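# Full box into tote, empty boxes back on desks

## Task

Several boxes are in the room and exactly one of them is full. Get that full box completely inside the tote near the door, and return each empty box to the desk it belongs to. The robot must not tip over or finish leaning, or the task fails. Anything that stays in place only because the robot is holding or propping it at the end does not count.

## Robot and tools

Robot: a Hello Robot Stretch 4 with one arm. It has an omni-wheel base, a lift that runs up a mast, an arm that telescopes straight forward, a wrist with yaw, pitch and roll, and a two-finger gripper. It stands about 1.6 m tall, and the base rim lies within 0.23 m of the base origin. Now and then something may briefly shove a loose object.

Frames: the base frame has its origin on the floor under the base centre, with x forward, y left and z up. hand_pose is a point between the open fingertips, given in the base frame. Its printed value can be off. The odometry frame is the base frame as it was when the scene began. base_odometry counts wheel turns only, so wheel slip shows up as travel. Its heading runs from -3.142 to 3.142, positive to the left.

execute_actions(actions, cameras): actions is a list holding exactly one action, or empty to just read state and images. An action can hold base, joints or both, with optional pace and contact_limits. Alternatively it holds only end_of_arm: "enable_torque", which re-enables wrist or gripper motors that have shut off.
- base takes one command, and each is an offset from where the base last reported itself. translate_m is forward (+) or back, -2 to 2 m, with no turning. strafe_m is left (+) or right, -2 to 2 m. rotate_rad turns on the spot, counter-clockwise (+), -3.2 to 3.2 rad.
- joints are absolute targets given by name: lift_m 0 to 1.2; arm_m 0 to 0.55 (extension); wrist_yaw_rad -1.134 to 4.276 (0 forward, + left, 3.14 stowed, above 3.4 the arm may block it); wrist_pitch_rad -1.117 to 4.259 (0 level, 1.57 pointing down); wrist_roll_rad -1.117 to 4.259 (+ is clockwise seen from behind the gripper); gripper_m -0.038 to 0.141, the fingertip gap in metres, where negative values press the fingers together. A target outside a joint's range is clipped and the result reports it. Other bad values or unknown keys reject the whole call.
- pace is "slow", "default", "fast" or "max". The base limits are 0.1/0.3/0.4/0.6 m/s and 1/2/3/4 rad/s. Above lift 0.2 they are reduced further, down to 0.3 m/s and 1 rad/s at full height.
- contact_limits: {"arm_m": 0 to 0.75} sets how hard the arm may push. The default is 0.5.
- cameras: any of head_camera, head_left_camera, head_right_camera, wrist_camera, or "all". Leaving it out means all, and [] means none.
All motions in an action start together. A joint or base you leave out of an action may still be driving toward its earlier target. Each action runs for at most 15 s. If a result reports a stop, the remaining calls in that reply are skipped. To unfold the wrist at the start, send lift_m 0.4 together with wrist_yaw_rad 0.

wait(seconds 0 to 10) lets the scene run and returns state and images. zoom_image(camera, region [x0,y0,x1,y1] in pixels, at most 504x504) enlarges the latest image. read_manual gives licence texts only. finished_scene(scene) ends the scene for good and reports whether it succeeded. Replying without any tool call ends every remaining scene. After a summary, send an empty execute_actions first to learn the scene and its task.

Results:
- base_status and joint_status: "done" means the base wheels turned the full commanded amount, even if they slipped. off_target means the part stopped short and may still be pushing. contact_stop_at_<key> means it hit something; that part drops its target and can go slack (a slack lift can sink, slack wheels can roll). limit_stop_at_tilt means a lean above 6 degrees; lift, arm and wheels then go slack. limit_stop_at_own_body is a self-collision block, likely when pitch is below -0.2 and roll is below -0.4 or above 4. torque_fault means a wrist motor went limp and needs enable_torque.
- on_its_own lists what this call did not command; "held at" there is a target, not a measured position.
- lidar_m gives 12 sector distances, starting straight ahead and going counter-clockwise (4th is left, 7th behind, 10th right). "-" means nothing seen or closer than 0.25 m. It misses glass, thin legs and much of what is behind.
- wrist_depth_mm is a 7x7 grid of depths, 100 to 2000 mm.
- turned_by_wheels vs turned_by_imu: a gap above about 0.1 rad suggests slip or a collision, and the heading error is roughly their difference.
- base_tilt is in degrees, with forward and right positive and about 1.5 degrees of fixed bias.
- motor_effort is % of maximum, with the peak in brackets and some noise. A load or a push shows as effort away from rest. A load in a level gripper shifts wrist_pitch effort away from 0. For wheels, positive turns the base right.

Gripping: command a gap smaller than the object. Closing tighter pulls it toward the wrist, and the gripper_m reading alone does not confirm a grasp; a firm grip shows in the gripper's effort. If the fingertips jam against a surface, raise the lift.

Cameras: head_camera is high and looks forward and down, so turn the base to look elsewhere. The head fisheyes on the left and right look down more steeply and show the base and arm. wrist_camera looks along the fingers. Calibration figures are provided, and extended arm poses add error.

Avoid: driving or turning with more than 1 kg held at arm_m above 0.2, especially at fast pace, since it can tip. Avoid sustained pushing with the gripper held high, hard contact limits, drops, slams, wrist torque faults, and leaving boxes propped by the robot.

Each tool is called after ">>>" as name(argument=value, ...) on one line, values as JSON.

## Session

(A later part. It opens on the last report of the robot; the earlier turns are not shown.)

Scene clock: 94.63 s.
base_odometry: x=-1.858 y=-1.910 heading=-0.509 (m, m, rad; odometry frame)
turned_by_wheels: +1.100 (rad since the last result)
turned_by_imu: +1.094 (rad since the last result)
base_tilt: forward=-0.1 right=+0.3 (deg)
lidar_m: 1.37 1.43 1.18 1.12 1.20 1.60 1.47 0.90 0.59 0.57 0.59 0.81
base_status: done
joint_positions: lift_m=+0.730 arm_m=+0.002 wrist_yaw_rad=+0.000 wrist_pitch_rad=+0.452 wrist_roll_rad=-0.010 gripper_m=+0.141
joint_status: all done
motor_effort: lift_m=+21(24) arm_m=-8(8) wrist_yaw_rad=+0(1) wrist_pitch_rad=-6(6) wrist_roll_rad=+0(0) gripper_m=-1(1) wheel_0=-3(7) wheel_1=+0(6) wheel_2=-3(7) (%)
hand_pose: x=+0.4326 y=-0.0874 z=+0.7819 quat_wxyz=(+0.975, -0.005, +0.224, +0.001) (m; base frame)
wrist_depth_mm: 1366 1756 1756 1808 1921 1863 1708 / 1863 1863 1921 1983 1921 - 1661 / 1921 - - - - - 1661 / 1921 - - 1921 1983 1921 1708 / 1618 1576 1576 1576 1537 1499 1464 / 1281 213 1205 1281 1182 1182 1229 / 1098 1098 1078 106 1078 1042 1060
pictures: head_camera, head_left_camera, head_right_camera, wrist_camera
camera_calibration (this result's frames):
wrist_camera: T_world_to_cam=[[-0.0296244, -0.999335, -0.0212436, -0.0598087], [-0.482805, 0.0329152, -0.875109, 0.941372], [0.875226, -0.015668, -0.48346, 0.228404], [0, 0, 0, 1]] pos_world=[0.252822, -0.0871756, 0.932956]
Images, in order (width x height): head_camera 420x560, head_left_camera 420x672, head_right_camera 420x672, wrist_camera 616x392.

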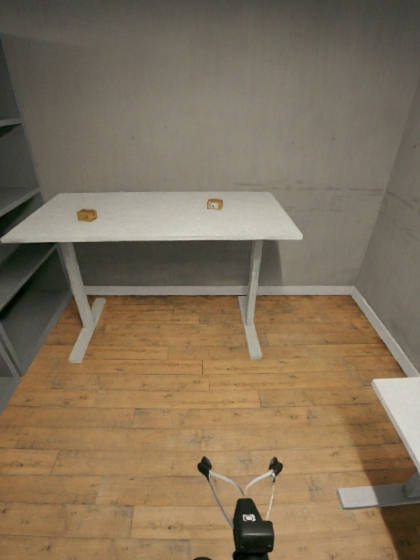

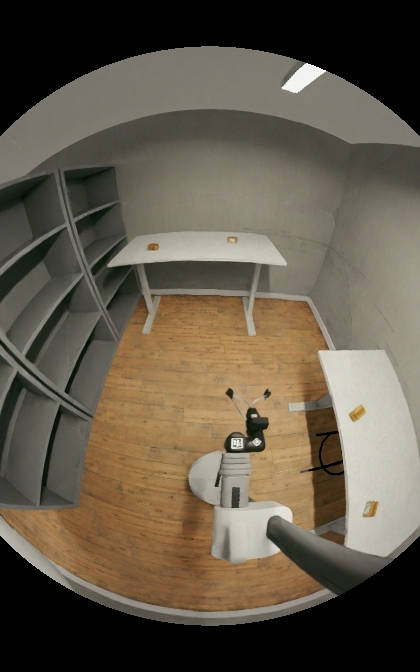

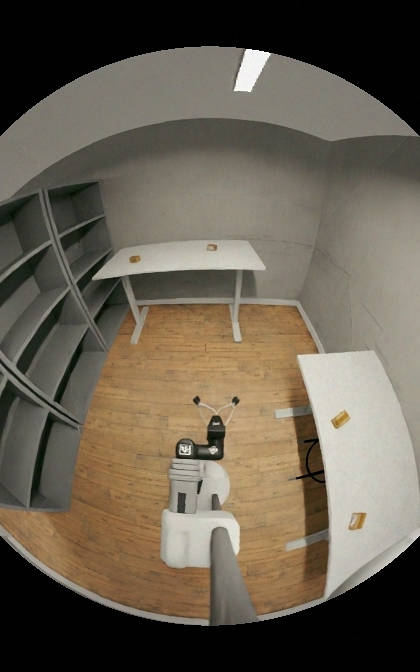

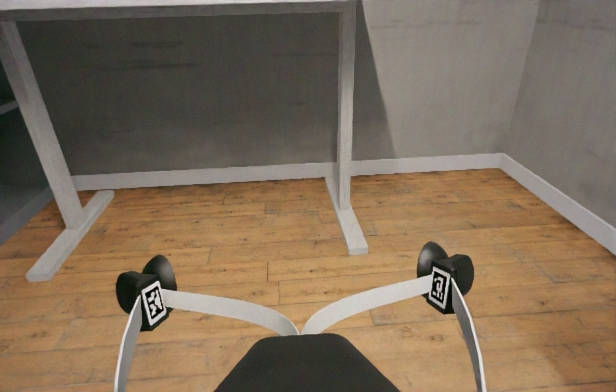

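>>> execute_actions(actions=[{"base": {"translate_m": 0.75}, "joints": {"lift_m": 1.02}, "pace": "fast"}])

Scene clock: 98.20 s.
base_odometry: x=-1.203 y=-2.276 heading=-0.509 (m, m, rad; odometry frame)
turned_by_wheels: +0.000 (rad since the last result)
turned_by_imu: +0.000 (rad since the last result)
base_tilt: forward=+0.0 right=+0.4 (deg)
lidar_m: 0.60 0.66 0.89 1.14 1.23 1.65 2.25 0.84 0.60 0.57 1.40 0.67
base_status: done
joint_positions: lift_m=+1.020 arm_m=+0.002 wrist_yaw_rad=+0.000 wrist_pitch_rad=+0.452 wrist_roll_rad=-0.010 gripper_m=+0.141
joint_status: all done
motor_effort: lift_m=+21(23) arm_m=-8(8) wrist_yaw_rad=+0(0) wrist_pitch_rad=-6(6) wrist_roll_rad=-1(1) gripper_m=-2(0) wheel_0=+1(7) wheel_1=+0(6) wheel_2=+3(8) (%)
hand_pose: x=+0.4326 y=-0.0874 z=+1.0720 quat_wxyz=(+0.975, -0.005, +0.224, +0.001) (m; base frame)
wrist_depth_mm: 1098 1098 1098 1138 1160 1160 1182 / 1138 1160 1160 1160 1205 1281 1281 / 854 842 831 820 798 1308 1366 / 609 591 585 580 574 569 1430 / 508 492 1499 1537 991 1537 1618 / 1576 213 1576 1618 1138 1661 1618 / 1430 1430 1430 106 1397 1397 1397
pictures: head_camera, head_left_camera, head_right_camera, wrist_camera
camera_calibration (this result's frames):
wrist_camera: T_world_to_cam=[[-0.0295848, -0.999336, -0.0212459, -0.0536523], [-0.482744, 0.0328969, -0.875144, 1.19519], [0.875262, -0.0156346, -0.483397, 0.368556], [0, 0, 0, 1]] pos_world=[0.2528, -0.0871726, 1.22298]
Images, in order (width x height): head_camera 420x560, head_left_camera 420x672, head_right_camera 420x672, wrist_camera 616x392.

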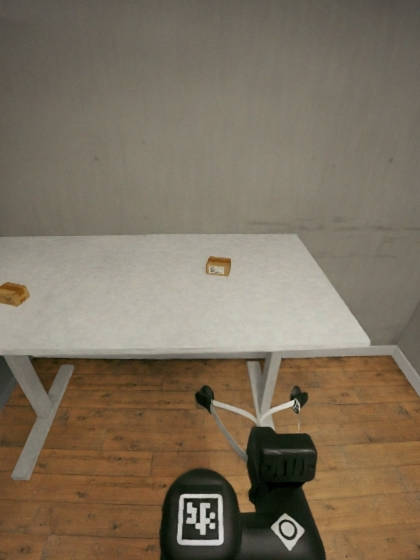

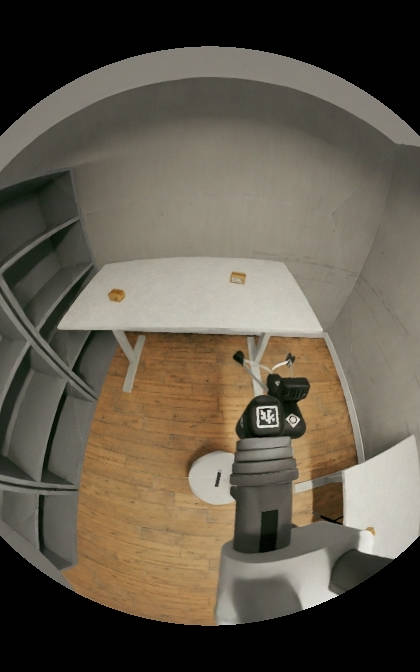

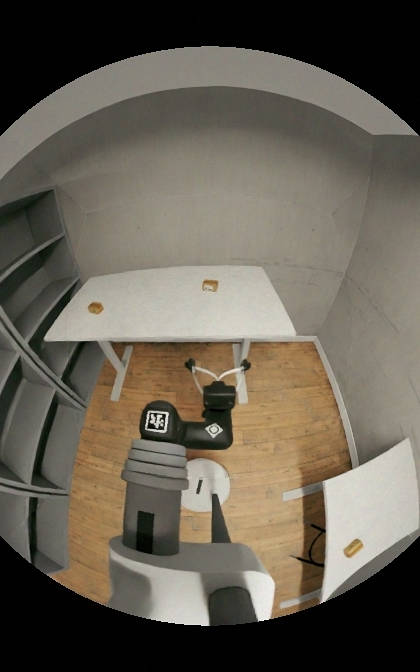

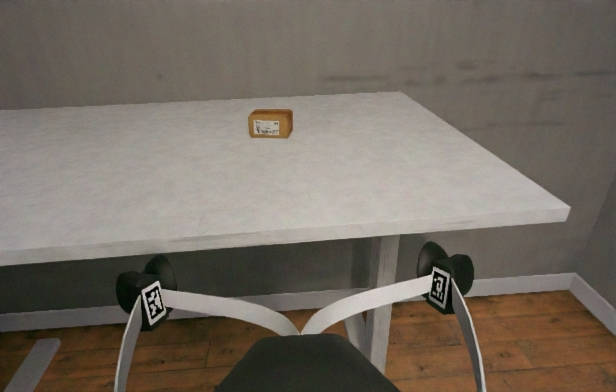

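>>> zoom_image(camera="head_camera", region=[160, 230, 280, 300])

>>> zoom_image(camera="head_camera", region=[0, 260, 120, 330])

Region (160, 230, 280, 300) of head_camera's 420x560 image, scaled by 4.200, with more detail than that image has; it fills the top 294 rows of this view, and the rest is white.

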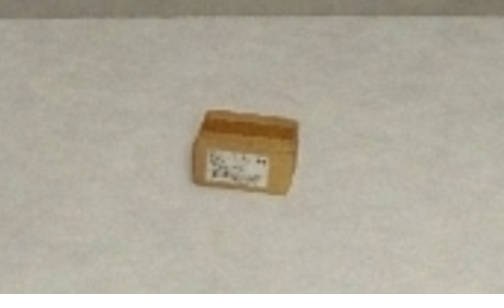

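Region (0, 260, 120, 330) of head_camera's 420x560 image, scaled by 4.200, with more detail than that image has; it fills the top 294 rows of this view, and the rest is white.

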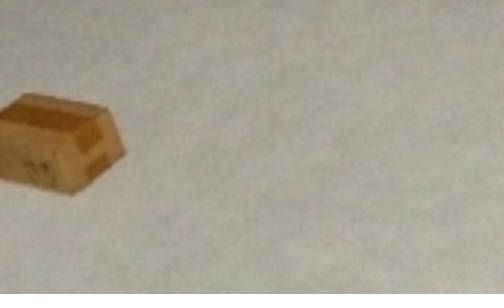

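>>> execute_actions(actions=[{"base": {"rotate_rad": -0.235}, "joints": {"lift_m": 0.96}}], cameras=[])

>>> execute_actions(actions=[{"base": {"strafe_m": 0.296}, "pace": "fast"}], cameras=[])

>>> execute_actions(actions=[{"base": {"translate_m": 0.35}, "joints": {"arm_m": 0.1}, "pace": "fast"}], cameras=["head_camera", "wrist_camera"])

Scene clock: 102.00 s.
base_odometry: x=-1.203 y=-2.276 heading=-0.743 (m, m, rad; odometry frame)
turned_by_wheels: -0.234 (rad since the last result)
turned_by_imu: -0.233 (rad since the last result)
base_tilt: forward=-0.1 right=+0.4 (deg)
lidar_m: 0.62 0.63 0.75 1.12 1.16 1.38 2.20 1.19 0.66 0.59 1.32 0.77
base_status: done
joint_positions: lift_m=+0.960 arm_m=+0.002 wrist_yaw_rad=+0.000 wrist_pitch_rad=+0.452 wrist_roll_rad=-0.010 gripper_m=+0.141
joint_status: all done
motor_effort: lift_m=+16(19) arm_m=-7(8) wrist_yaw_rad=-1(1) wrist_pitch_rad=-6(6) wrist_roll_rad=+0(0) gripper_m=+0(0) wheel_0=+4(8) wheel_1=+3(6) wheel_2=+3(3) (%)
hand_pose: x=+0.4325 y=-0.0874 z=+1.0124 quat_wxyz=(+0.975, -0.005, +0.224, +0.001) (m; base frame)
wrist_depth_mm: 1008 1042 1118 1205 1308 1366 1255 / 1008 1098 1078 1205 1397 1537 1281 / 668 654 647 634 634 1576 1281 / 477 496 521 1430 1618 1661 1336 / 1229 1366 1499 1661 1756 1708 1366 / 1366 213 1537 1499 1499 1464 1397 / 1397 1336 1336 106 1336 1308 1336
pictures: none
No camera images: the call's "cameras" was empty. Leave "cameras" out to get every camera's image.

Scene clock: 104.10 s.
base_odometry: x=-1.002 y=-2.058 heading=-0.743 (m, m, rad; odometry frame)
turned_by_wheels: +0.000 (rad since the last result)
turned_by_imu: +0.000 (rad since the last result)
base_tilt: forward=+0.0 right=+0.4 (deg)
lidar_m: 0.57 0.56 0.66 0.87 0.85 1.05 2.32 1.77 1.02 0.85 1.63 0.67
base_status: done
joint_positions: lift_m=+0.960 arm_m=+0.002 wrist_yaw_rad=+0.000 wrist_pitch_rad=+0.452 wrist_roll_rad=-0.010 gripper_m=+0.141
joint_status: not commanded
motor_effort: lift_m=+16(16) arm_m=-8(7) wrist_yaw_rad=+0(1) wrist_pitch_rad=-6(6) wrist_roll_rad=+0(0) gripper_m=+0(0) wheel_0=+0(11) wheel_1=-2(10) wheel_2=+1(2) (%)
hand_pose: x=+0.4325 y=-0.0874 z=+1.0124 quat_wxyz=(+0.975, -0.005, +0.224, +0.001) (m; base frame)
wrist_depth_mm: 946 991 1078 1138 1229 1308 1430 / 976 1025 1078 1060 1042 1430 1499 / 676 661 647 640 634 615 661 / 477 466 462 480 512 1708 1661 / 384 399 1397 1499 1118 1756 1661 / 1281 213 1464 1576 1205 1537 1537 / 1308 1336 1366 106 1281 1336 1308
pictures: none
No camera images: the call's "cameras" was empty. Leave "cameras" out to get every camera's image.

Scene clock: 106.50 s.
base_odometry: x=-0.745 y=-2.294 heading=-0.743 (m, m, rad; odometry frame)
turned_by_wheels: +0.000 (rad since the last result)
turned_by_imu: +0.000 (rad since the last result)
base_tilt: forward=+0.0 right=+0.4 (deg)
lidar_m: 0.25 0.25 0.29 0.47 0.96 1.12 2.65 1.61 0.90 0.91 0.49 0.29
base_status: done
joint_positions: lift_m=+0.960 arm_m=+0.099 wrist_yaw_rad=+0.000 wrist_pitch_rad=+0.452 wrist_roll_rad=-0.010 gripper_m=+0.141
joint_status: all done
motor_effort: lift_m=+16(16) arm_m=+8(12) wrist_yaw_rad=-1(1) wrist_pitch_rad=-6(6) wrist_roll_rad=+0(0) gripper_m=+0(0) wheel_0=+2(8) wheel_1=+2(6) wheel_2=+1(13) (%)
hand_pose: x=+0.5290 y=-0.0874 z=+1.0124 quat_wxyz=(+0.975, -0.005, +0.224, +0.001) (m; base frame)
wrist_depth_mm: 603 634 676 723 778 831 904 / 634 676 715 778 831 917 991 / 654 661 647 634 621 615 1060 / 469 462 459 387 449 445 439 / 364 362 357 355 351 347 347 / 296 213 273 291 270 276 283 / 251 249 249 106 244 243 242
pictures: head_camera, wrist_camera
camera_calibration (this result's frames):
wrist_camera: T_world_to_cam=[[-0.0295403, -0.999338, -0.021248, -0.0520744], [-0.482683, 0.0328762, -0.875178, 1.18961], [0.875297, -0.0155969, -0.483334, 0.255211], [0, 0, 0, 1]] pos_world=[0.34928, -0.0871692, 1.16336]
Images, in order (width x height): head_camera 420x560, wrist_camera 616x392.

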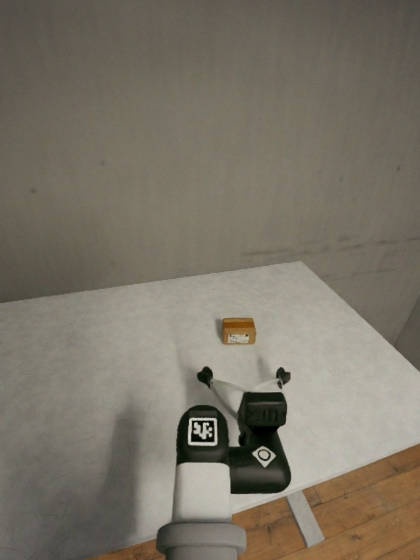

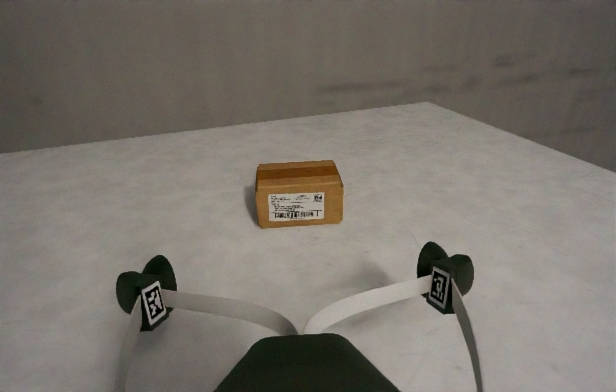

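>>> execute_actions(actions=[{"base": {"strafe_m": -0.008}, "joints": {"lift_m": 0.928, "arm_m": 0.28}, "contact_limits": {"arm_m": 0.2}}], cameras=["wrist_camera"])

Scene clock: 108.67 s.
base_odometry: x=-0.750 y=-2.300 heading=-0.743 (m, m, rad; odometry frame)
turned_by_wheels: +0.000 (rad since the last result)
turned_by_imu: +0.000 (rad since the last result)
base_tilt: forward=+0.0 right=+0.5 (deg)
lidar_m: 0.25 0.25 0.28 0.48 0.95 1.12 2.63 1.60 0.90 0.87 0.51 0.25
base_status: done
joint_positions: lift_m=+0.928 arm_m=+0.279 wrist_yaw_rad=+0.000 wrist_pitch_rad=+0.452 wrist_roll_rad=-0.010 gripper_m=+0.141
joint_status: all done
motor_effort: lift_m=+16(16) arm_m=+8(8) wrist_yaw_rad=+0(0) wrist_pitch_rad=-6(6) wrist_roll_rad=+0(0) gripper_m=+1(1) wheel_0=+0(9) wheel_1=+1(9) wheel_2=+0(1) (%)
contact_limits: arm_m 0.2
hand_pose: x=+0.7090 y=-0.0874 z=+0.9804 quat_wxyz=(+0.975, -0.005, +0.224, +0.001) (m; base frame)
wrist_depth_mm: 462 492 525 554 597 647 707 / 488 521 554 603 640 699 759 / 517 539 559 535 525 521 798 / 397 394 387 387 379 375 373 / 309 304 278 217 286 294 293 / 253 213 197 200 218 234 240 / 213 211 211 106 208 205 206
pictures: wrist_camera
camera_calibration (this result's frames):
wrist_camera: T_world_to_cam=[[-0.029535, -0.999338, -0.0212491, -0.0474387], [-0.48265, 0.032874, -0.875196, 1.24851], [0.875315, -0.015593, -0.483302, 0.082223], [0, 0, 0, 1]] pos_world=[0.529224, -0.0871688, 1.13143]
Images, in order (width x height): wrist_camera 616x392.

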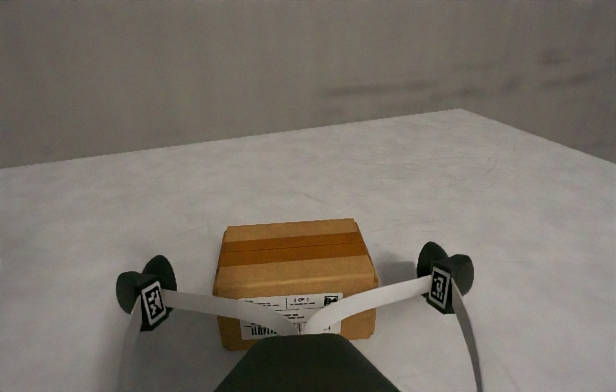

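>>> execute_actions(actions=[{"joints": {"gripper_m": 0.03}}], cameras=[])

>>> execute_actions(actions=[{"joints": {"lift_m": 0.94}, "pace": "slow"}], cameras=["wrist_camera"])

Scene clock: 111.77 s.
base_odometry: x=-0.750 y=-2.300 heading=-0.743 (m, m, rad; odometry frame)
turned_by_wheels: +0.000 (rad since the last result)
turned_by_imu: +0.000 (rad since the last result)
base_tilt: forward=+0.0 right=+0.3 (deg)
lidar_m: 0.25 0.25 0.28 0.49 0.95 1.13 2.65 1.56 0.89 0.90 0.49 0.27
base_status: not commanded
joint_positions: lift_m=+0.928 arm_m=+0.279 wrist_yaw_rad=+0.000 wrist_pitch_rad=+0.452 wrist_roll_rad=-0.010 gripper_m=+0.030
joint_status: all done
motor_effort: lift_m=+16(16) arm_m=+8(8) wrist_yaw_rad=-1(1) wrist_pitch_rad=-6(6) wrist_roll_rad=+0(0) gripper_m=-21(21) wheel_0=+0(0) wheel_1=+1(1) wheel_2=+0(0) (%)
hand_pose: x=+0.7090 y=-0.0874 z=+0.9804 quat_wxyz=(+0.975, -0.005, +0.224, +0.001) (m; base frame)
wrist_depth_mm: 462 492 525 554 603 647 715 / 484 521 559 603 647 707 768 / 517 539 564 535 530 517 788 / 399 394 389 382 379 377 375 / 309 306 218 205 282 294 293 / 252 233 182 183 186 227 240 / 213 204 204 106 208 204 206
pictures: none
No camera images: the call's "cameras" was empty. Leave "cameras" out to get every camera's image.

Scene clock: 112.53 s.
base_odometry: x=-0.750 y=-2.300 heading=-0.743 (m, m, rad; odometry frame)
turned_by_wheels: +0.000 (rad since the last result)
turned_by_imu: +0.000 (rad since the last result)
base_tilt: forward=-0.2 right=+0.5 (deg)
lidar_m: 0.25 0.25 0.26 0.49 0.97 1.10 2.65 1.58 0.92 0.88 0.53 0.26
base_status: not commanded
joint_positions: lift_m=+0.940 arm_m=+0.279 wrist_yaw_rad=+0.000 wrist_pitch_rad=+0.452 wrist_roll_rad=-0.010 gripper_m=+0.030
joint_status: all done
motor_effort: lift_m=+21(23) arm_m=+8(8) wrist_yaw_rad=+0(0) wrist_pitch_rad=-6(6) wrist_roll_rad=+0(0) gripper_m=-20(22) wheel_0=+0(0) wheel_1=+1(1) wheel_2=+0(0) (%)
hand_pose: x=+0.7090 y=-0.0874 z=+0.9919 quat_wxyz=(+0.975, -0.005, +0.224, +0.001) (m; base frame)
wrist_depth_mm: 462 492 525 554 603 654 699 / 488 521 559 597 647 707 768 / 525 549 574 574 559 554 820 / 421 418 413 407 402 397 397 / 330 324 218 204 304 314 310 / 267 249 183 182 186 242 257 / 226 217 216 106 220 217 219
pictures: wrist_camera
camera_calibration (this result's frames):
wrist_camera: T_world_to_cam=[[-0.029537, -0.999338, -0.0212464, -0.0471962], [-0.482732, 0.032874, -0.875151, 1.25858], [0.87527, -0.015593, -0.483383, 0.0878979], [0, 0, 0, 1]] pos_world=[0.529227, -0.0871688, 1.14293]
Images, in order (width x height): wrist_camera 616x392.

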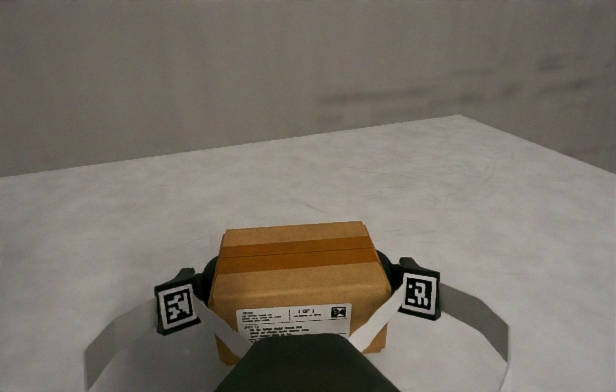

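>>> execute_actions(actions=[{"joints": {"lift_m": 0.929}, "pace": "slow"}], cameras=[])

>>> execute_actions(actions=[{"joints": {"gripper_m": 0.141}}], cameras=[])

>>> execute_actions(actions=[{"joints": {"arm_m": 0.0}, "base": {"translate_m": -0.3}, "pace": "fast"}], cameras=[])

>>> execute_actions(actions=[{"base": {"rotate_rad": 0.7}, "joints": {"lift_m": 0.96}}])

Scene clock: 113.83 s.
base_odometry: x=-0.750 y=-2.300 heading=-0.743 (m, m, rad; odometry frame)
turned_by_wheels: +0.000 (rad since the last result)
turned_by_imu: +0.000 (rad since the last result)
base_tilt: forward=-0.1 right=+0.4 (deg)
lidar_m: 0.25 0.25 0.28 0.50 0.95 1.12 2.65 1.57 0.90 0.89 0.48 0.29
base_status: not commanded
joint_positions: lift_m=+0.929 arm_m=+0.279 wrist_yaw_rad=+0.000 wrist_pitch_rad=+0.452 wrist_roll_rad=-0.010 gripper_m=+0.030
joint_status: all done
motor_effort: lift_m=+15(20) arm_m=+8(8) wrist_yaw_rad=+0(1) wrist_pitch_rad=-6(6) wrist_roll_rad=+0(0) gripper_m=-20(22) wheel_0=+0(0) wheel_1=+1(1) wheel_2=+0(0) (%)
hand_pose: x=+0.7090 y=-0.0874 z=+0.9814 quat_wxyz=(+0.975, -0.005, +0.224, +0.001) (m; base frame)
wrist_depth_mm: 462 488 525 559 597 647 707 / 488 517 554 597 647 699 759 / 517 544 559 544 530 525 798 / 402 394 394 387 382 377 373 / 310 307 219 204 285 297 293 / 254 236 182 183 185 229 242 / 213 206 205 106 208 207 206
pictures: none
No camera images: the call's "cameras" was empty. Leave "cameras" out to get every camera's image.

Scene clock: 115.93 s.
base_odometry: x=-0.750 y=-2.300 heading=-0.743 (m, m, rad; odometry frame)
turned_by_wheels: +0.000 (rad since the last result)
turned_by_imu: +0.000 (rad since the last result)
base_tilt: forward=-0.1 right=+0.3 (deg)
lidar_m: 0.25 0.25 0.28 0.48 0.96 1.12 2.65 1.58 0.86 0.87 0.49 0.30
base_status: not commanded
joint_positions: lift_m=+0.929 arm_m=+0.279 wrist_yaw_rad=+0.000 wrist_pitch_rad=+0.452 wrist_roll_rad=-0.010 gripper_m=+0.141
joint_status: all done
motor_effort: lift_m=+15(15) arm_m=+9(8) wrist_yaw_rad=+0(1) wrist_pitch_rad=-7(6) wrist_roll_rad=+0(0) gripper_m=+0(17) wheel_0=+0(0) wheel_1=+1(1) wheel_2=+0(0) (%)
hand_pose: x=+0.7090 y=-0.0874 z=+0.9814 quat_wxyz=(+0.975, -0.005, +0.224, +0.001) (m; base frame)
wrist_depth_mm: 462 492 525 554 603 654 715 / 488 521 559 597 647 707 759 / 517 535 559 539 535 525 820 / 402 397 392 387 382 377 375 / 310 307 279 220 287 297 294 / 253 213 196 199 217 235 243 / 213 211 211 106 208 206 206
pictures: none
No camera images: the call's "cameras" was empty. Leave "cameras" out to get every camera's image.

Scene clock: 118.17 s.
base_odometry: x=-0.971 y=-2.097 heading=-0.743 (m, m, rad; odometry frame)
turned_by_wheels: +0.000 (rad since the last result)
turned_by_imu: +0.000 (rad since the last result)
base_tilt: forward=-0.1 right=+0.4 (deg)
lidar_m: 0.50 0.50 0.60 0.86 0.87 1.06 2.36 1.67 1.00 0.84 1.62 0.59
base_status: done
joint_positions: lift_m=+0.929 arm_m=+0.002 wrist_yaw_rad=+0.000 wrist_pitch_rad=+0.452 wrist_roll_rad=-0.010 gripper_m=+0.141
joint_status: all done
motor_effort: lift_m=+16(16) arm_m=-8(7) wrist_yaw_rad=+0(2) wrist_pitch_rad=-6(7) wrist_roll_rad=+0(1) gripper_m=+0(0) wheel_0=-2(6) wheel_1=+1(9) wheel_2=-1(12) (%)
hand_pose: x=+0.4325 y=-0.0875 z=+0.9814 quat_wxyz=(+0.975, -0.005, +0.224, +0.001) (m; base frame)
wrist_depth_mm: 904 946 1008 1098 1182 1281 1366 / 931 946 931 798 866 1281 1430 / 574 564 554 539 539 525 544 / 404 402 397 413 442 1661 1661 / 330 347 1336 1464 1025 1756 1661 / 1255 213 1430 1537 1118 1430 1537 / 1281 1336 1336 106 1255 1281 1281
pictures: none
No camera images: the call's "cameras" was empty. Leave "cameras" out to get every camera's image.

Scene clock: 119.70 s.
base_odometry: x=-0.971 y=-2.097 heading=-0.043 (m, m, rad; odometry frame)
turned_by_wheels: +0.699 (rad since the last result)
turned_by_imu: +0.696 (rad since the last result)
base_tilt: forward=-0.1 right=+0.5 (deg)
lidar_m: 0.54 0.66 0.90 0.89 1.22 2.33 1.35 0.90 0.84 0.85 0.55 0.50
base_status: done
joint_positions: lift_m=+0.960 arm_m=+0.002 wrist_yaw_rad=+0.000 wrist_pitch_rad=+0.452 wrist_roll_rad=-0.010 gripper_m=+0.141
joint_status: all done
motor_effort: lift_m=+21(22) arm_m=-8(8) wrist_yaw_rad=-1(0) wrist_pitch_rad=-7(7) wrist_roll_rad=+0(0) gripper_m=+0(0) wheel_0=-4(8) wheel_1=-2(3) wheel_2=-1(8) (%)
hand_pose: x=+0.4325 y=-0.0874 z=+1.0119 quat_wxyz=(+0.975, -0.005, +0.224, +0.001) (m; base frame)
wrist_depth_mm: 1255 1281 1182 1078 991 917 866 / 1060 1229 1078 1060 1025 960 878 / 668 661 591 634 615 615 603 / 530 469 459 459 452 445 439 / 1078 1160 991 387 353 347 347 / 1397 213 1118 1537 1366 319 306 / 1308 1308 1281 106 1336 1255 1255
pictures: head_camera, head_left_camera, head_right_camera, wrist_camera
camera_calibration (this result's frames):
wrist_camera: T_world_to_cam=[[-0.0296612, -0.999334, -0.0212435, -0.0549173], [-0.482811, 0.032933, -0.875105, 1.14262], [0.875222, -0.0157001, -0.483467, 0.339622], [0, 0, 0, 1]] pos_world=[0.252798, -0.0871786, 1.16294]
Images, in order (width x height): head_camera 420x560, head_left_camera 420x672, head_right_camera 420x672, wrist_camera 616x392.

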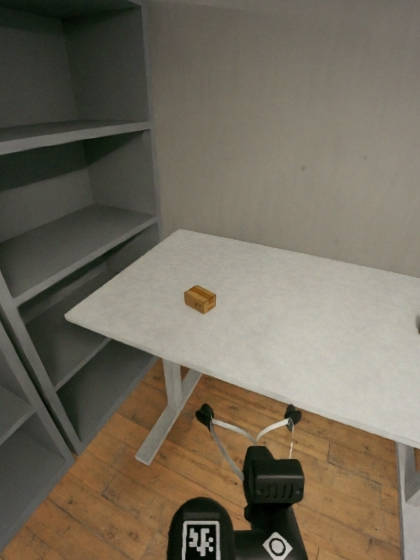

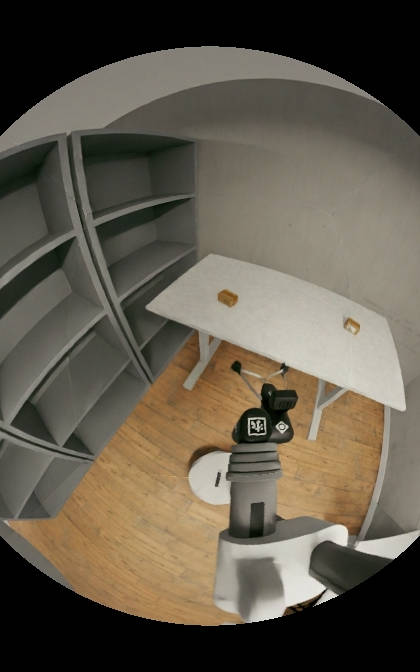

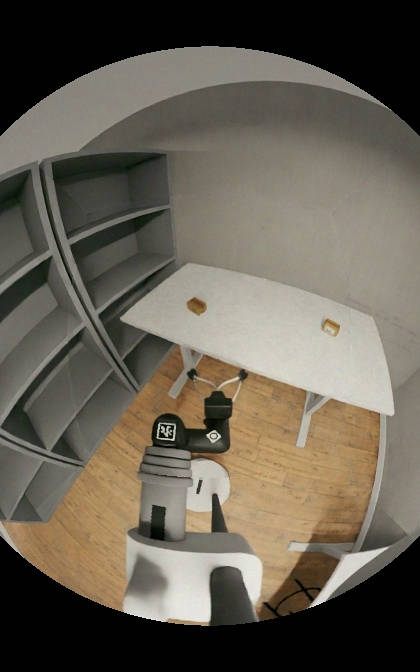

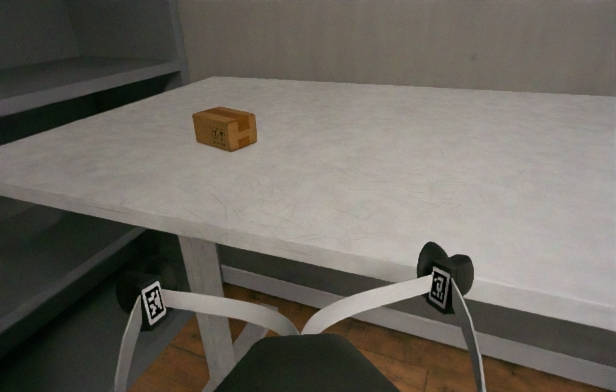

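>>> zoom_image(camera="head_camera", region=[160, 270, 240, 330])

Region (160, 270, 240, 330) of head_camera's 420x560 image, scaled by 6.300, with more detail than that image has; it fills the top 378 rows of this view, and the rest is white.

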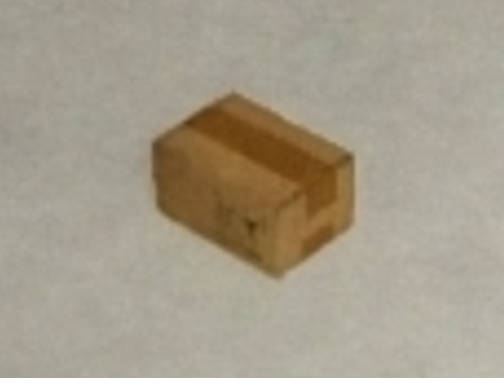

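>>> execute_actions(actions=[{"base": {"rotate_rad": 0.12}, "joints": {"lift_m": 1.18, "wrist_pitch_rad": 1.57, "wrist_roll_rad": -0.76}}], cameras=[])

>>> execute_actions(actions=[{"base": {"translate_m": 0.3}, "joints": {"arm_m": 0.37}}])

Scene clock: 128.67 s.
base_odometry: x=-0.971 y=-2.097 heading=+0.076 (m, m, rad; odometry frame)
turned_by_wheels: +0.120 (rad since the last result)
turned_by_imu: +0.119 (rad since the last result)
base_tilt: forward=+0.1 right=+0.4 (deg)
lidar_m: 0.55 0.77 0.88 0.93 1.34 2.34 1.92 0.85 0.86 0.75 0.53 0.50
base_status: done
joint_positions: lift_m=+1.180 arm_m=+0.002 wrist_yaw_rad=+0.000 wrist_pitch_rad=+1.570 wrist_roll_rad=-0.760 gripper_m=+0.141
joint_status: all done
motor_effort: lift_m=+21(24) arm_m=-7(7) wrist_yaw_rad=+0(1) wrist_pitch_rad=+0(4) wrist_roll_rad=+0(4) gripper_m=+0(2) wheel_0=-2(5) wheel_1=+0(4) wheel_2=-1(5) (%)
hand_pose: x=+0.1733 y=-0.0874 z=+1.0695 quat_wxyz=(+0.657, -0.262, +0.656, +0.262) (m; base frame)
wrist_depth_mm: 1255 1255 1281 1281 1308 1308 1281 / 1229 1281 1281 1308 1281 1308 1308 / 1281 1281 1255 1281 1308 1281 1336 / 1255 1281 1078 1308 1281 1308 1336 / 1281 1281 1078 1366 1308 1336 1366 / 1281 213 768 1308 1336 1308 1308 / 1281 1281 931 106 1336 1336 1366
pictures: none
No camera images: the call's "cameras" was empty. Leave "cameras" out to get every camera's image.

Scene clock: 131.13 s.
base_odometry: x=-0.672 y=-2.074 heading=+0.076 (m, m, rad; odometry frame)
turned_by_wheels: +0.000 (rad since the last result)
turned_by_imu: +0.000 (rad since the last result)
base_tilt: forward=+0.0 right=+0.4 (deg)
lidar_m: 0.26 0.40 0.70 0.79 1.13 2.59 1.59 1.06 1.79 0.38 0.28 0.25
base_status: done
joint_positions: lift_m=+1.180 arm_m=+0.369 wrist_yaw_rad=+0.000 wrist_pitch_rad=+1.570 wrist_roll_rad=-0.760 gripper_m=+0.141
joint_status: all done
motor_effort: lift_m=+21(21) arm_m=+8(12) wrist_yaw_rad=-1(1) wrist_pitch_rad=+0(1) wrist_roll_rad=+0(0) gripper_m=-1(1) wheel_0=+1(8) wheel_1=+0(4) wheel_2=+0(11) (%)
hand_pose: x=+0.5398 y=-0.0874 z=+1.0695 quat_wxyz=(+0.657, -0.262, +0.656, +0.262) (m; base frame)
wrist_depth_mm: 334 336 340 342 345 349 349 / 336 340 340 342 347 349 351 / 340 340 345 347 349 353 355 / 338 340 343 300 351 355 355 / 1281 343 347 300 353 355 362 / 1281 213 347 349 355 357 362 / 1281 345 351 106 357 362 364
pictures: head_camera, head_left_camera, head_right_camera, wrist_camera
camera_calibration (this result's frames):
wrist_camera: T_world_to_cam=[[0.657481, -0.753256, 0.0180059, -0.441877], [-0.752996, -0.656032, 0.0511761, 0.339732], [-0.0267363, -0.0472057, -0.998527, 1.30857], [0, 0, 0, 1]] pos_world=[0.581329, -0.0481994, 1.29721]
Images, in order (width x height): head_camera 420x560, head_left_camera 420x672, head_right_camera 420x672, wrist_camera 616x392.

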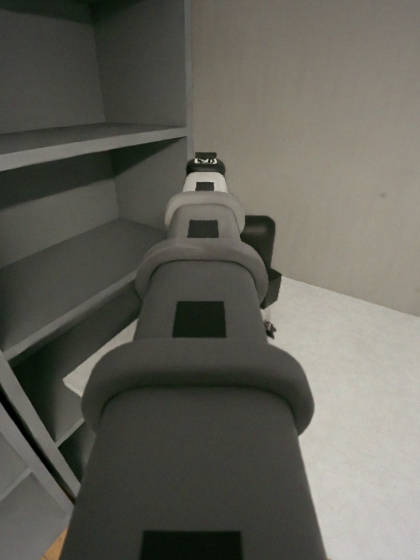

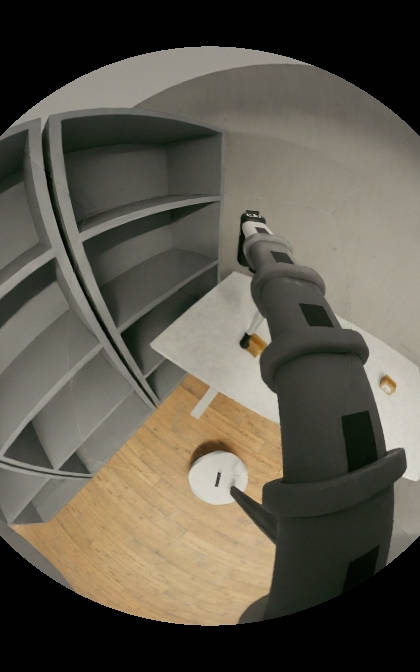

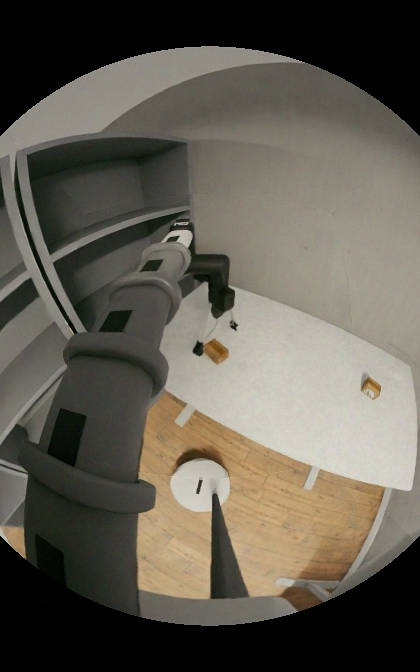

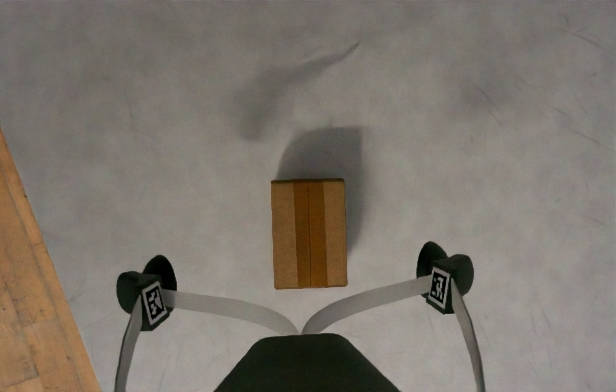

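>>> execute_actions(actions=[{"joints": {"arm_m": 0.382, "lift_m": 1.088, "gripper_m": 0.11}}], cameras=["wrist_camera", "head_right_camera"])

Scene clock: 133.77 s.
base_odometry: x=-0.672 y=-2.074 heading=+0.076 (m, m, rad; odometry frame)
turned_by_wheels: +0.000 (rad since the last result)
turned_by_imu: +0.000 (rad since the last result)
base_tilt: forward=-0.1 right=+0.4 (deg)
lidar_m: 0.26 0.40 0.71 0.76 1.11 2.59 1.43 1.09 1.75 0.37 0.27 0.26
base_status: not commanded
joint_positions: lift_m=+1.088 arm_m=+0.381 wrist_yaw_rad=+0.000 wrist_pitch_rad=+1.570 wrist_roll_rad=-0.760 gripper_m=+0.110
joint_status: all done
motor_effort: lift_m=+15(22) arm_m=+8(7) wrist_yaw_rad=-1(0) wrist_pitch_rad=+0(1) wrist_roll_rad=+0(0) gripper_m=-1(1) wheel_0=+0(0) wheel_1=+0(0) wheel_2=+0(0) (%)
hand_pose: x=+0.5517 y=-0.0874 z=+0.9780 quat_wxyz=(+0.657, -0.262, +0.656, +0.262) (m; base frame)
wrist_depth_mm: 245 247 250 251 254 255 257 / 247 250 250 254 254 257 259 / 248 250 252 255 256 258 260 / 249 252 253 208 258 260 264 / 250 252 255 207 259 264 265 / 253 253 215 208 260 265 266 / 253 256 257 106 264 265 267
pictures: head_right_camera, wrist_camera
camera_calibration (this result's frames):
wrist_camera: T_world_to_cam=[[0.657376, -0.753351, 0.0178656, -0.447871], [-0.753081, -0.655922, 0.0513368, 0.353283], [-0.0269562, -0.0472018, -0.998522, 1.2176], [0, 0, 0, 1]] pos_world=[0.593292, -0.0482055, 1.20566]
Images, in order (width x height): head_right_camera 420x672, wrist_camera 616x392.

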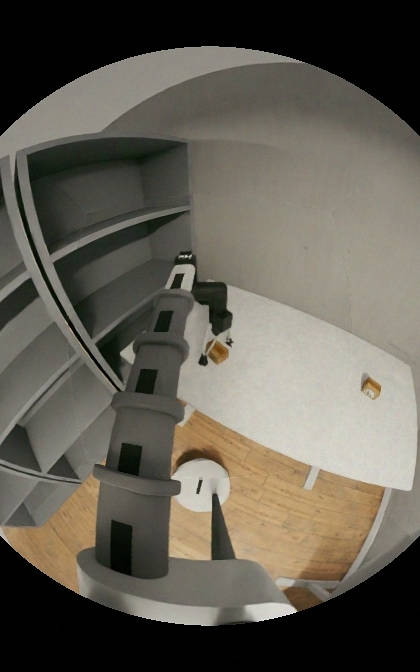

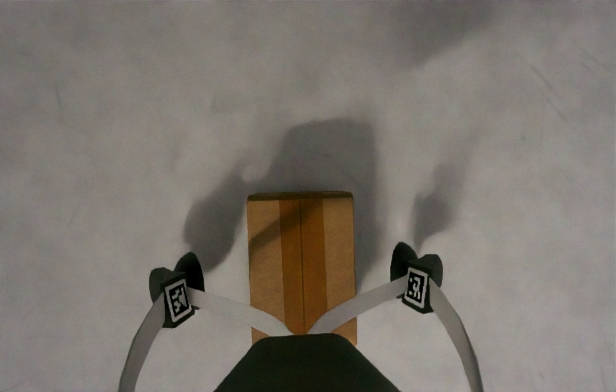

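>>> execute_actions(actions=[{"joints": {"lift_m": 1.083, "gripper_m": 0.0}}], cameras=["wrist_camera"])

>>> execute_actions(actions=[{"joints": {"lift_m": 1.10}, "pace": "slow"}], cameras=["wrist_camera"])

Scene clock: 135.97 s.
base_odometry: x=-0.672 y=-2.074 heading=+0.076 (m, m, rad; odometry frame)
turned_by_wheels: +0.000 (rad since the last result)
turned_by_imu: +0.000 (rad since the last result)
base_tilt: forward=-0.1 right=+0.4 (deg)
lidar_m: 0.29 0.41 0.72 0.77 1.14 2.61 1.42 1.07 1.78 0.39 0.25 0.25
base_status: not commanded
joint_positions: lift_m=+1.083 arm_m=+0.381 wrist_yaw_rad=+0.000 wrist_pitch_rad=+1.570 wrist_roll_rad=-0.760 gripper_m=+0.000
joint_status: all done
motor_effort: lift_m=+16(15) arm_m=+8(8) wrist_yaw_rad=-1(1) wrist_pitch_rad=+0(1) wrist_roll_rad=-1(1) gripper_m=-21(23) wheel_0=+0(1) wheel_1=+0(0) wheel_2=+0(0) (%)
hand_pose: x=+0.5517 y=-0.0874 z=+0.9729 quat_wxyz=(+0.657, -0.262, +0.656, +0.262) (m; base frame)
wrist_depth_mm: 240 242 244 246 247 250 252 / 241 243 246 247 249 252 254 / 243 244 246 249 251 253 255 / 243 246 247 187 252 255 257 / 245 247 248 185 253 256 258 / 247 248 185 185 191 257 260 / 249 250 251 106 257 259 262
pictures: wrist_camera
camera_calibration (this result's frames):
wrist_camera: T_world_to_cam=[[0.657375, -0.753351, 0.0178946, -0.44782], [-0.753083, -0.655922, 0.0513036, 0.353589], [-0.0269122, -0.0472018, -0.998523, 1.21252], [0, 0, 0, 1]] pos_world=[0.593299, -0.0482055, 1.20061]
Images, in order (width x height): wrist_camera 616x392.

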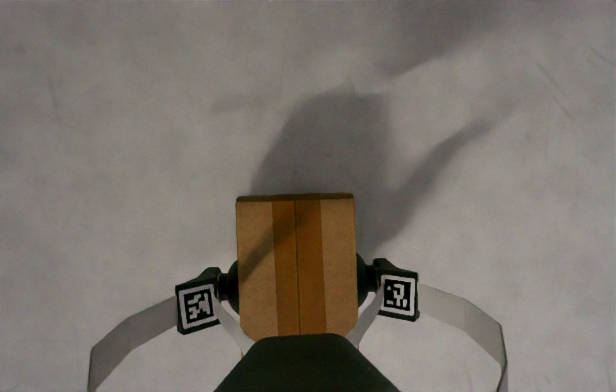

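Scene clock: 136.83 s.
base_odometry: x=-0.672 y=-2.074 heading=+0.076 (m, m, rad; odometry frame)
turned_by_wheels: +0.000 (rad since the last result)
turned_by_imu: +0.000 (rad since the last result)
base_tilt: forward=-0.1 right=+0.4 (deg)
lidar_m: 0.27 0.36 0.71 0.76 1.10 2.60 1.41 1.10 1.77 0.38 0.26 0.25
base_status: not commanded
joint_positions: lift_m=+1.100 arm_m=+0.381 wrist_yaw_rad=+0.000 wrist_pitch_rad=+1.570 wrist_roll_rad=-0.760 gripper_m=+0.000
joint_status: all done
motor_effort: lift_m=+22(22) arm_m=+9(8) wrist_yaw_rad=+0(1) wrist_pitch_rad=+0(0) wrist_roll_rad=+0(0) gripper_m=-23(21) wheel_0=+1(1) wheel_1=+0(1) wheel_2=+0(0) (%)
hand_pose: x=+0.5517 y=-0.0874 z=+0.9894 quat_wxyz=(+0.657, -0.262, +0.656, +0.262) (m; base frame)
wrist_depth_mm: 255 258 260 263 264 267 268 / 257 258 262 264 266 268 270 / 259 260 264 265 267 270 273 / 259 263 265 187 270 272 276 / 262 264 265 185 271 273 274 / 264 264 184 185 191 274 277 / 264 267 267 106 274 276 278
pictures: wrist_camera
camera_calibration (this result's frames):
wrist_camera: T_world_to_cam=[[0.657375, -0.753351, 0.0178946, -0.448116], [-0.753083, -0.655922, 0.0513036, 0.352744], [-0.0269122, -0.0472018, -0.998523, 1.22899], [0, 0, 0, 1]] pos_world=[0.5933, -0.0482055, 1.2171]
Images, in order (width x height): wrist_camera 616x392.

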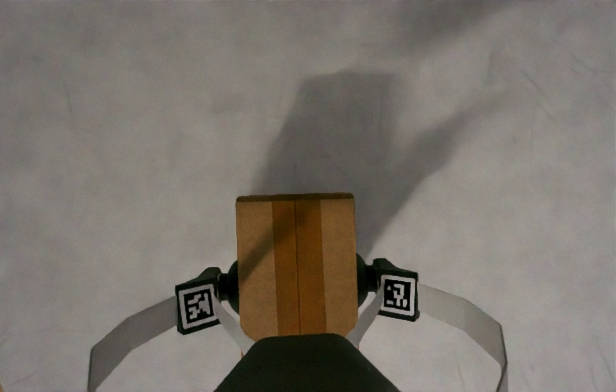

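>>> execute_actions(actions=[{"joints": {"lift_m": 1.13, "arm_m": 0.15, "wrist_pitch_rad": 0.45, "wrist_roll_rad": 0}, "pace": "slow"}], cameras=["wrist_camera"])

>>> execute_actions(actions=[], cameras=[])

Scene clock: 140.93 s.
base_odometry: x=-0.672 y=-2.074 heading=+0.076 (m, m, rad; odometry frame)
turned_by_wheels: +0.000 (rad since the last result)
turned_by_imu: +0.000 (rad since the last result)
base_tilt: forward=-0.1 right=+0.4 (deg)
lidar_m: 0.28 0.42 0.71 0.77 1.14 2.55 1.49 1.08 1.77 0.39 0.28 0.26
base_status: not commanded
joint_positions: lift_m=+1.130 arm_m=+0.151 wrist_yaw_rad=+0.000 wrist_pitch_rad=+0.455 wrist_roll_rad=+0.000 gripper_m=+0.000
joint_status: all done
motor_effort: lift_m=+22(25) arm_m=-8(7) wrist_yaw_rad=-1(0) wrist_pitch_rad=-14(14) wrist_roll_rad=+1(4) gripper_m=-22(23) wheel_0=+1(0) wheel_1=+0(0) wheel_2=+0(0) (%)
hand_pose: x=+0.5816 y=-0.0874 z=+1.1812 quat_wxyz=(+0.974, +0.000, +0.225, +0.000) (m; base frame)
wrist_depth_mm: 931 931 831 759 676 609 564 / 960 1008 891 809 715 647 585 / 976 1060 960 878 778 683 621 / 759 798 1025 188 798 732 668 / 640 1255 609 185 621 615 609 / 1060 525 185 185 191 488 500 / 449 421 442 106 433 430 427
pictures: wrist_camera
camera_calibration (this result's frames):
wrist_camera: T_world_to_cam=[[-0.0340465, -0.998962, -0.0302486, -0.0336545], [-0.484767, 0.042974, -0.873587, 1.36294], [0.87398, -0.0150791, -0.485727, 0.294493], [0, 0, 0, 1]] pos_world=[0.40218, -0.0877497, 1.33267]
Images, in order (width x height): wrist_camera 616x392.

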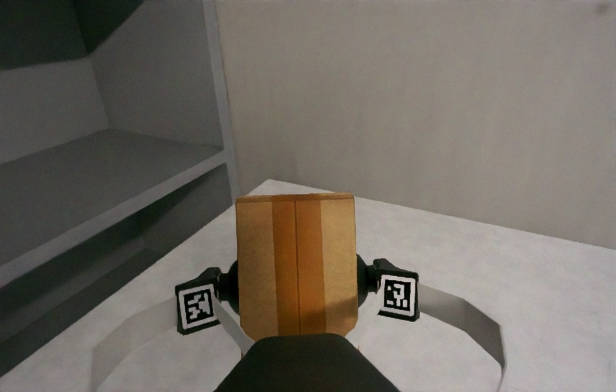

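Scene clock: 140.93 s.
base_odometry: x=-0.672 y=-2.074 heading=+0.076 (m, m, rad; odometry frame)
turned_by_wheels: +0.000 (rad since the last result)
turned_by_imu: +0.000 (rad since the last result)
base_tilt: forward=-0.1 right=+0.4 (deg)
lidar_m: 0.28 0.42 0.71 0.77 1.14 2.55 1.49 1.08 1.77 0.39 0.28 0.26
base_status: not commanded
joint_positions: lift_m=+1.130 arm_m=+0.151 wrist_yaw_rad=+0.000 wrist_pitch_rad=+0.455 wrist_roll_rad=+0.000 gripper_m=+0.000
joint_status: all done
motor_effort: lift_m=+22(25) arm_m=-8(7) wrist_yaw_rad=-1(0) wrist_pitch_rad=-14(14) wrist_roll_rad=+1(4) gripper_m=-22(23) wheel_0=+1(0) wheel_1=+0(0) wheel_2=+0(0) (%)
hand_pose: x=+0.5816 y=-0.0874 z=+1.1812 quat_wxyz=(+0.974, +0.000, +0.225, +0.000) (m; base frame)
wrist_depth_mm: 931 931 831 759 676 609 564 / 960 1008 891 809 715 647 585 / 976 1060 960 878 778 683 621 / 759 798 1025 188 798 732 668 / 640 1255 609 185 621 615 609 / 1060 525 185 185 191 488 500 / 449 421 442 106 433 430 427
pictures: none
No camera images: the call's "cameras" was empty. Leave "cameras" out to get every camera's image.

>>> execute_actions(actions=[{"base": {"translate_m": -0.3}, "joints": {"arm_m": 0.0, "wrist_pitch_rad": 1.57}}], cameras=[])

>>> execute_actions(actions=[{"base": {"rotate_rad": 0.986}, "joints": {"lift_m": 0.5}}])

Scene clock: 145.13 s.
base_odometry: x=-0.971 y=-2.097 heading=+0.076 (m, m, rad; odometry frame)
turned_by_wheels: +0.000 (rad since the last result)
turned_by_imu: +0.000 (rad since the last result)
base_tilt: forward=-0.1 right=+0.4 (deg)
lidar_m: 0.53 0.76 0.88 0.95 1.37 2.33 1.45 0.89 0.85 0.71 0.54 0.48
base_status: done
joint_positions: lift_m=+1.130 arm_m=+0.002 wrist_yaw_rad=+0.000 wrist_pitch_rad=+1.570 wrist_roll_rad=+0.000 gripper_m=+0.000
joint_status: all done
motor_effort: lift_m=+22(22) arm_m=-8(6) wrist_yaw_rad=+1(1) wrist_pitch_rad=+0(10) wrist_roll_rad=+1(1) gripper_m=-22(23) wheel_0=-1(7) wheel_1=+0(6) wheel_2=-1(8) (%)
hand_pose: x=+0.1732 y=-0.0874 z=+1.0195 quat_wxyz=(+0.707, +0.000, +0.707, +0.000) (m; base frame)
wrist_depth_mm: 1118 1205 1229 1255 1229 1255 1255 / 1229 1205 1229 1255 1255 1255 1255 / 1205 1255 1229 1229 1255 1281 1281 / 1229 1229 1255 187 1308 1308 1308 / 1229 1229 1042 185 1281 1281 1281 / 1229 1281 185 185 191 1281 1308 / 1229 1255 1281 106 1281 1308 1336
pictures: none
No camera images: the call's "cameras" was empty. Leave "cameras" out to get every camera's image.

Scene clock: 148.53 s.
base_odometry: x=-0.971 y=-2.097 heading=+1.062 (m, m, rad; odometry frame)
turned_by_wheels: +0.986 (rad since the last result)
turned_by_imu: +0.980 (rad since the last result)
base_tilt: forward=-0.1 right=+0.3 (deg)
lidar_m: 0.88 0.92 1.25 2.35 1.28 0.89 0.86 0.81 0.55 0.49 0.53 0.73
base_status: done
joint_positions: lift_m=+0.500 arm_m=+0.002 wrist_yaw_rad=+0.000 wrist_pitch_rad=+1.570 wrist_roll_rad=+0.000 gripper_m=+0.000
joint_status: all done
motor_effort: lift_m=+17(20) arm_m=-7(8) wrist_yaw_rad=+0(0) wrist_pitch_rad=-1(1) wrist_roll_rad=+1(0) gripper_m=-22(22) wheel_0=-3(7) wheel_1=-2(6) wheel_2=-2(6) (%)
hand_pose: x=+0.1732 y=-0.0874 z=+0.3899 quat_wxyz=(+0.707, +0.000, +0.707, +0.000) (m; base frame)
wrist_depth_mm: 597 597 603 609 615 621 621 / 603 609 609 615 609 621 627 / 603 609 609 615 627 627 627 / 603 609 615 187 634 627 627 / 609 413 404 185 634 634 640 / 609 404 184 185 190 634 640 / 609 407 407 106 640 640 647
pictures: head_camera, head_left_camera, head_right_camera, wrist_camera
camera_calibration (this result's frames):
wrist_camera: T_world_to_cam=[[-0.0423807, -0.998951, 0.0173513, -0.0886282], [-0.997751, 0.0432198, 0.0512365, 0.202012], [-0.0519327, -0.0151408, -0.998536, 0.627307], [0, 0, 0, 1]] pos_world=[0.230379, -0.0877682, 0.617576]
Images, in order (width x height): head_camera 420x560, head_left_camera 420x672, head_right_camera 420x672, wrist_camera 616x392.

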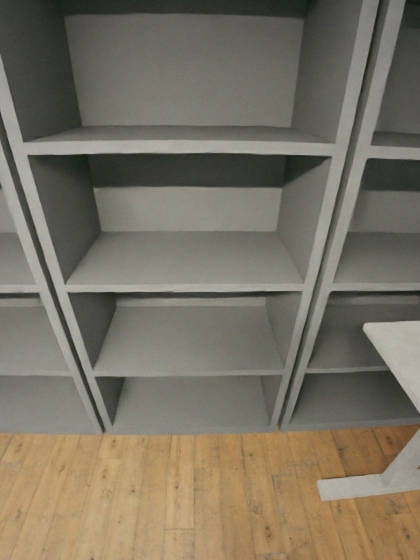

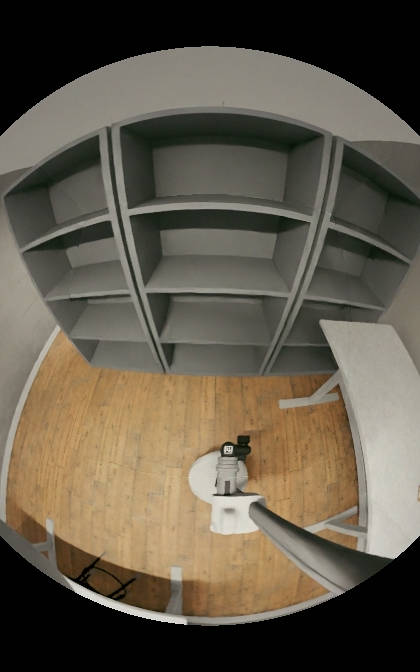

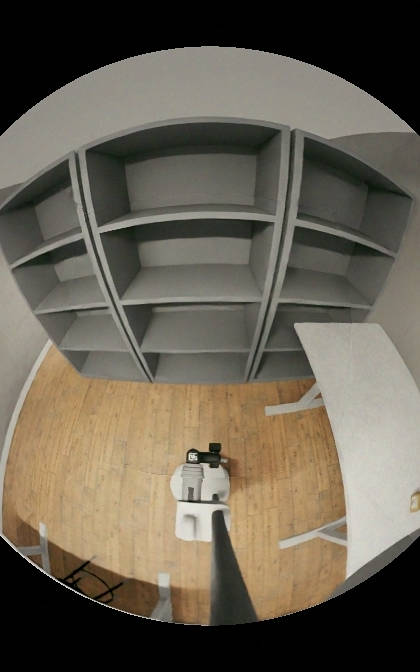

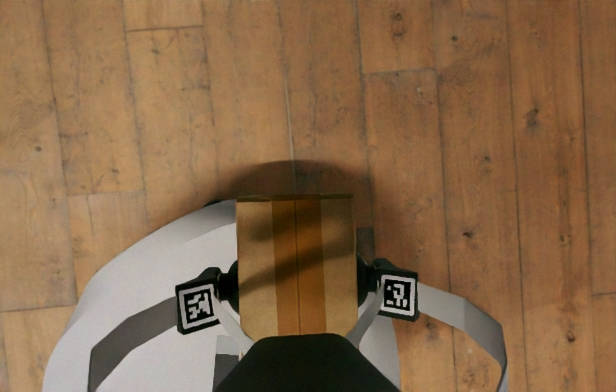

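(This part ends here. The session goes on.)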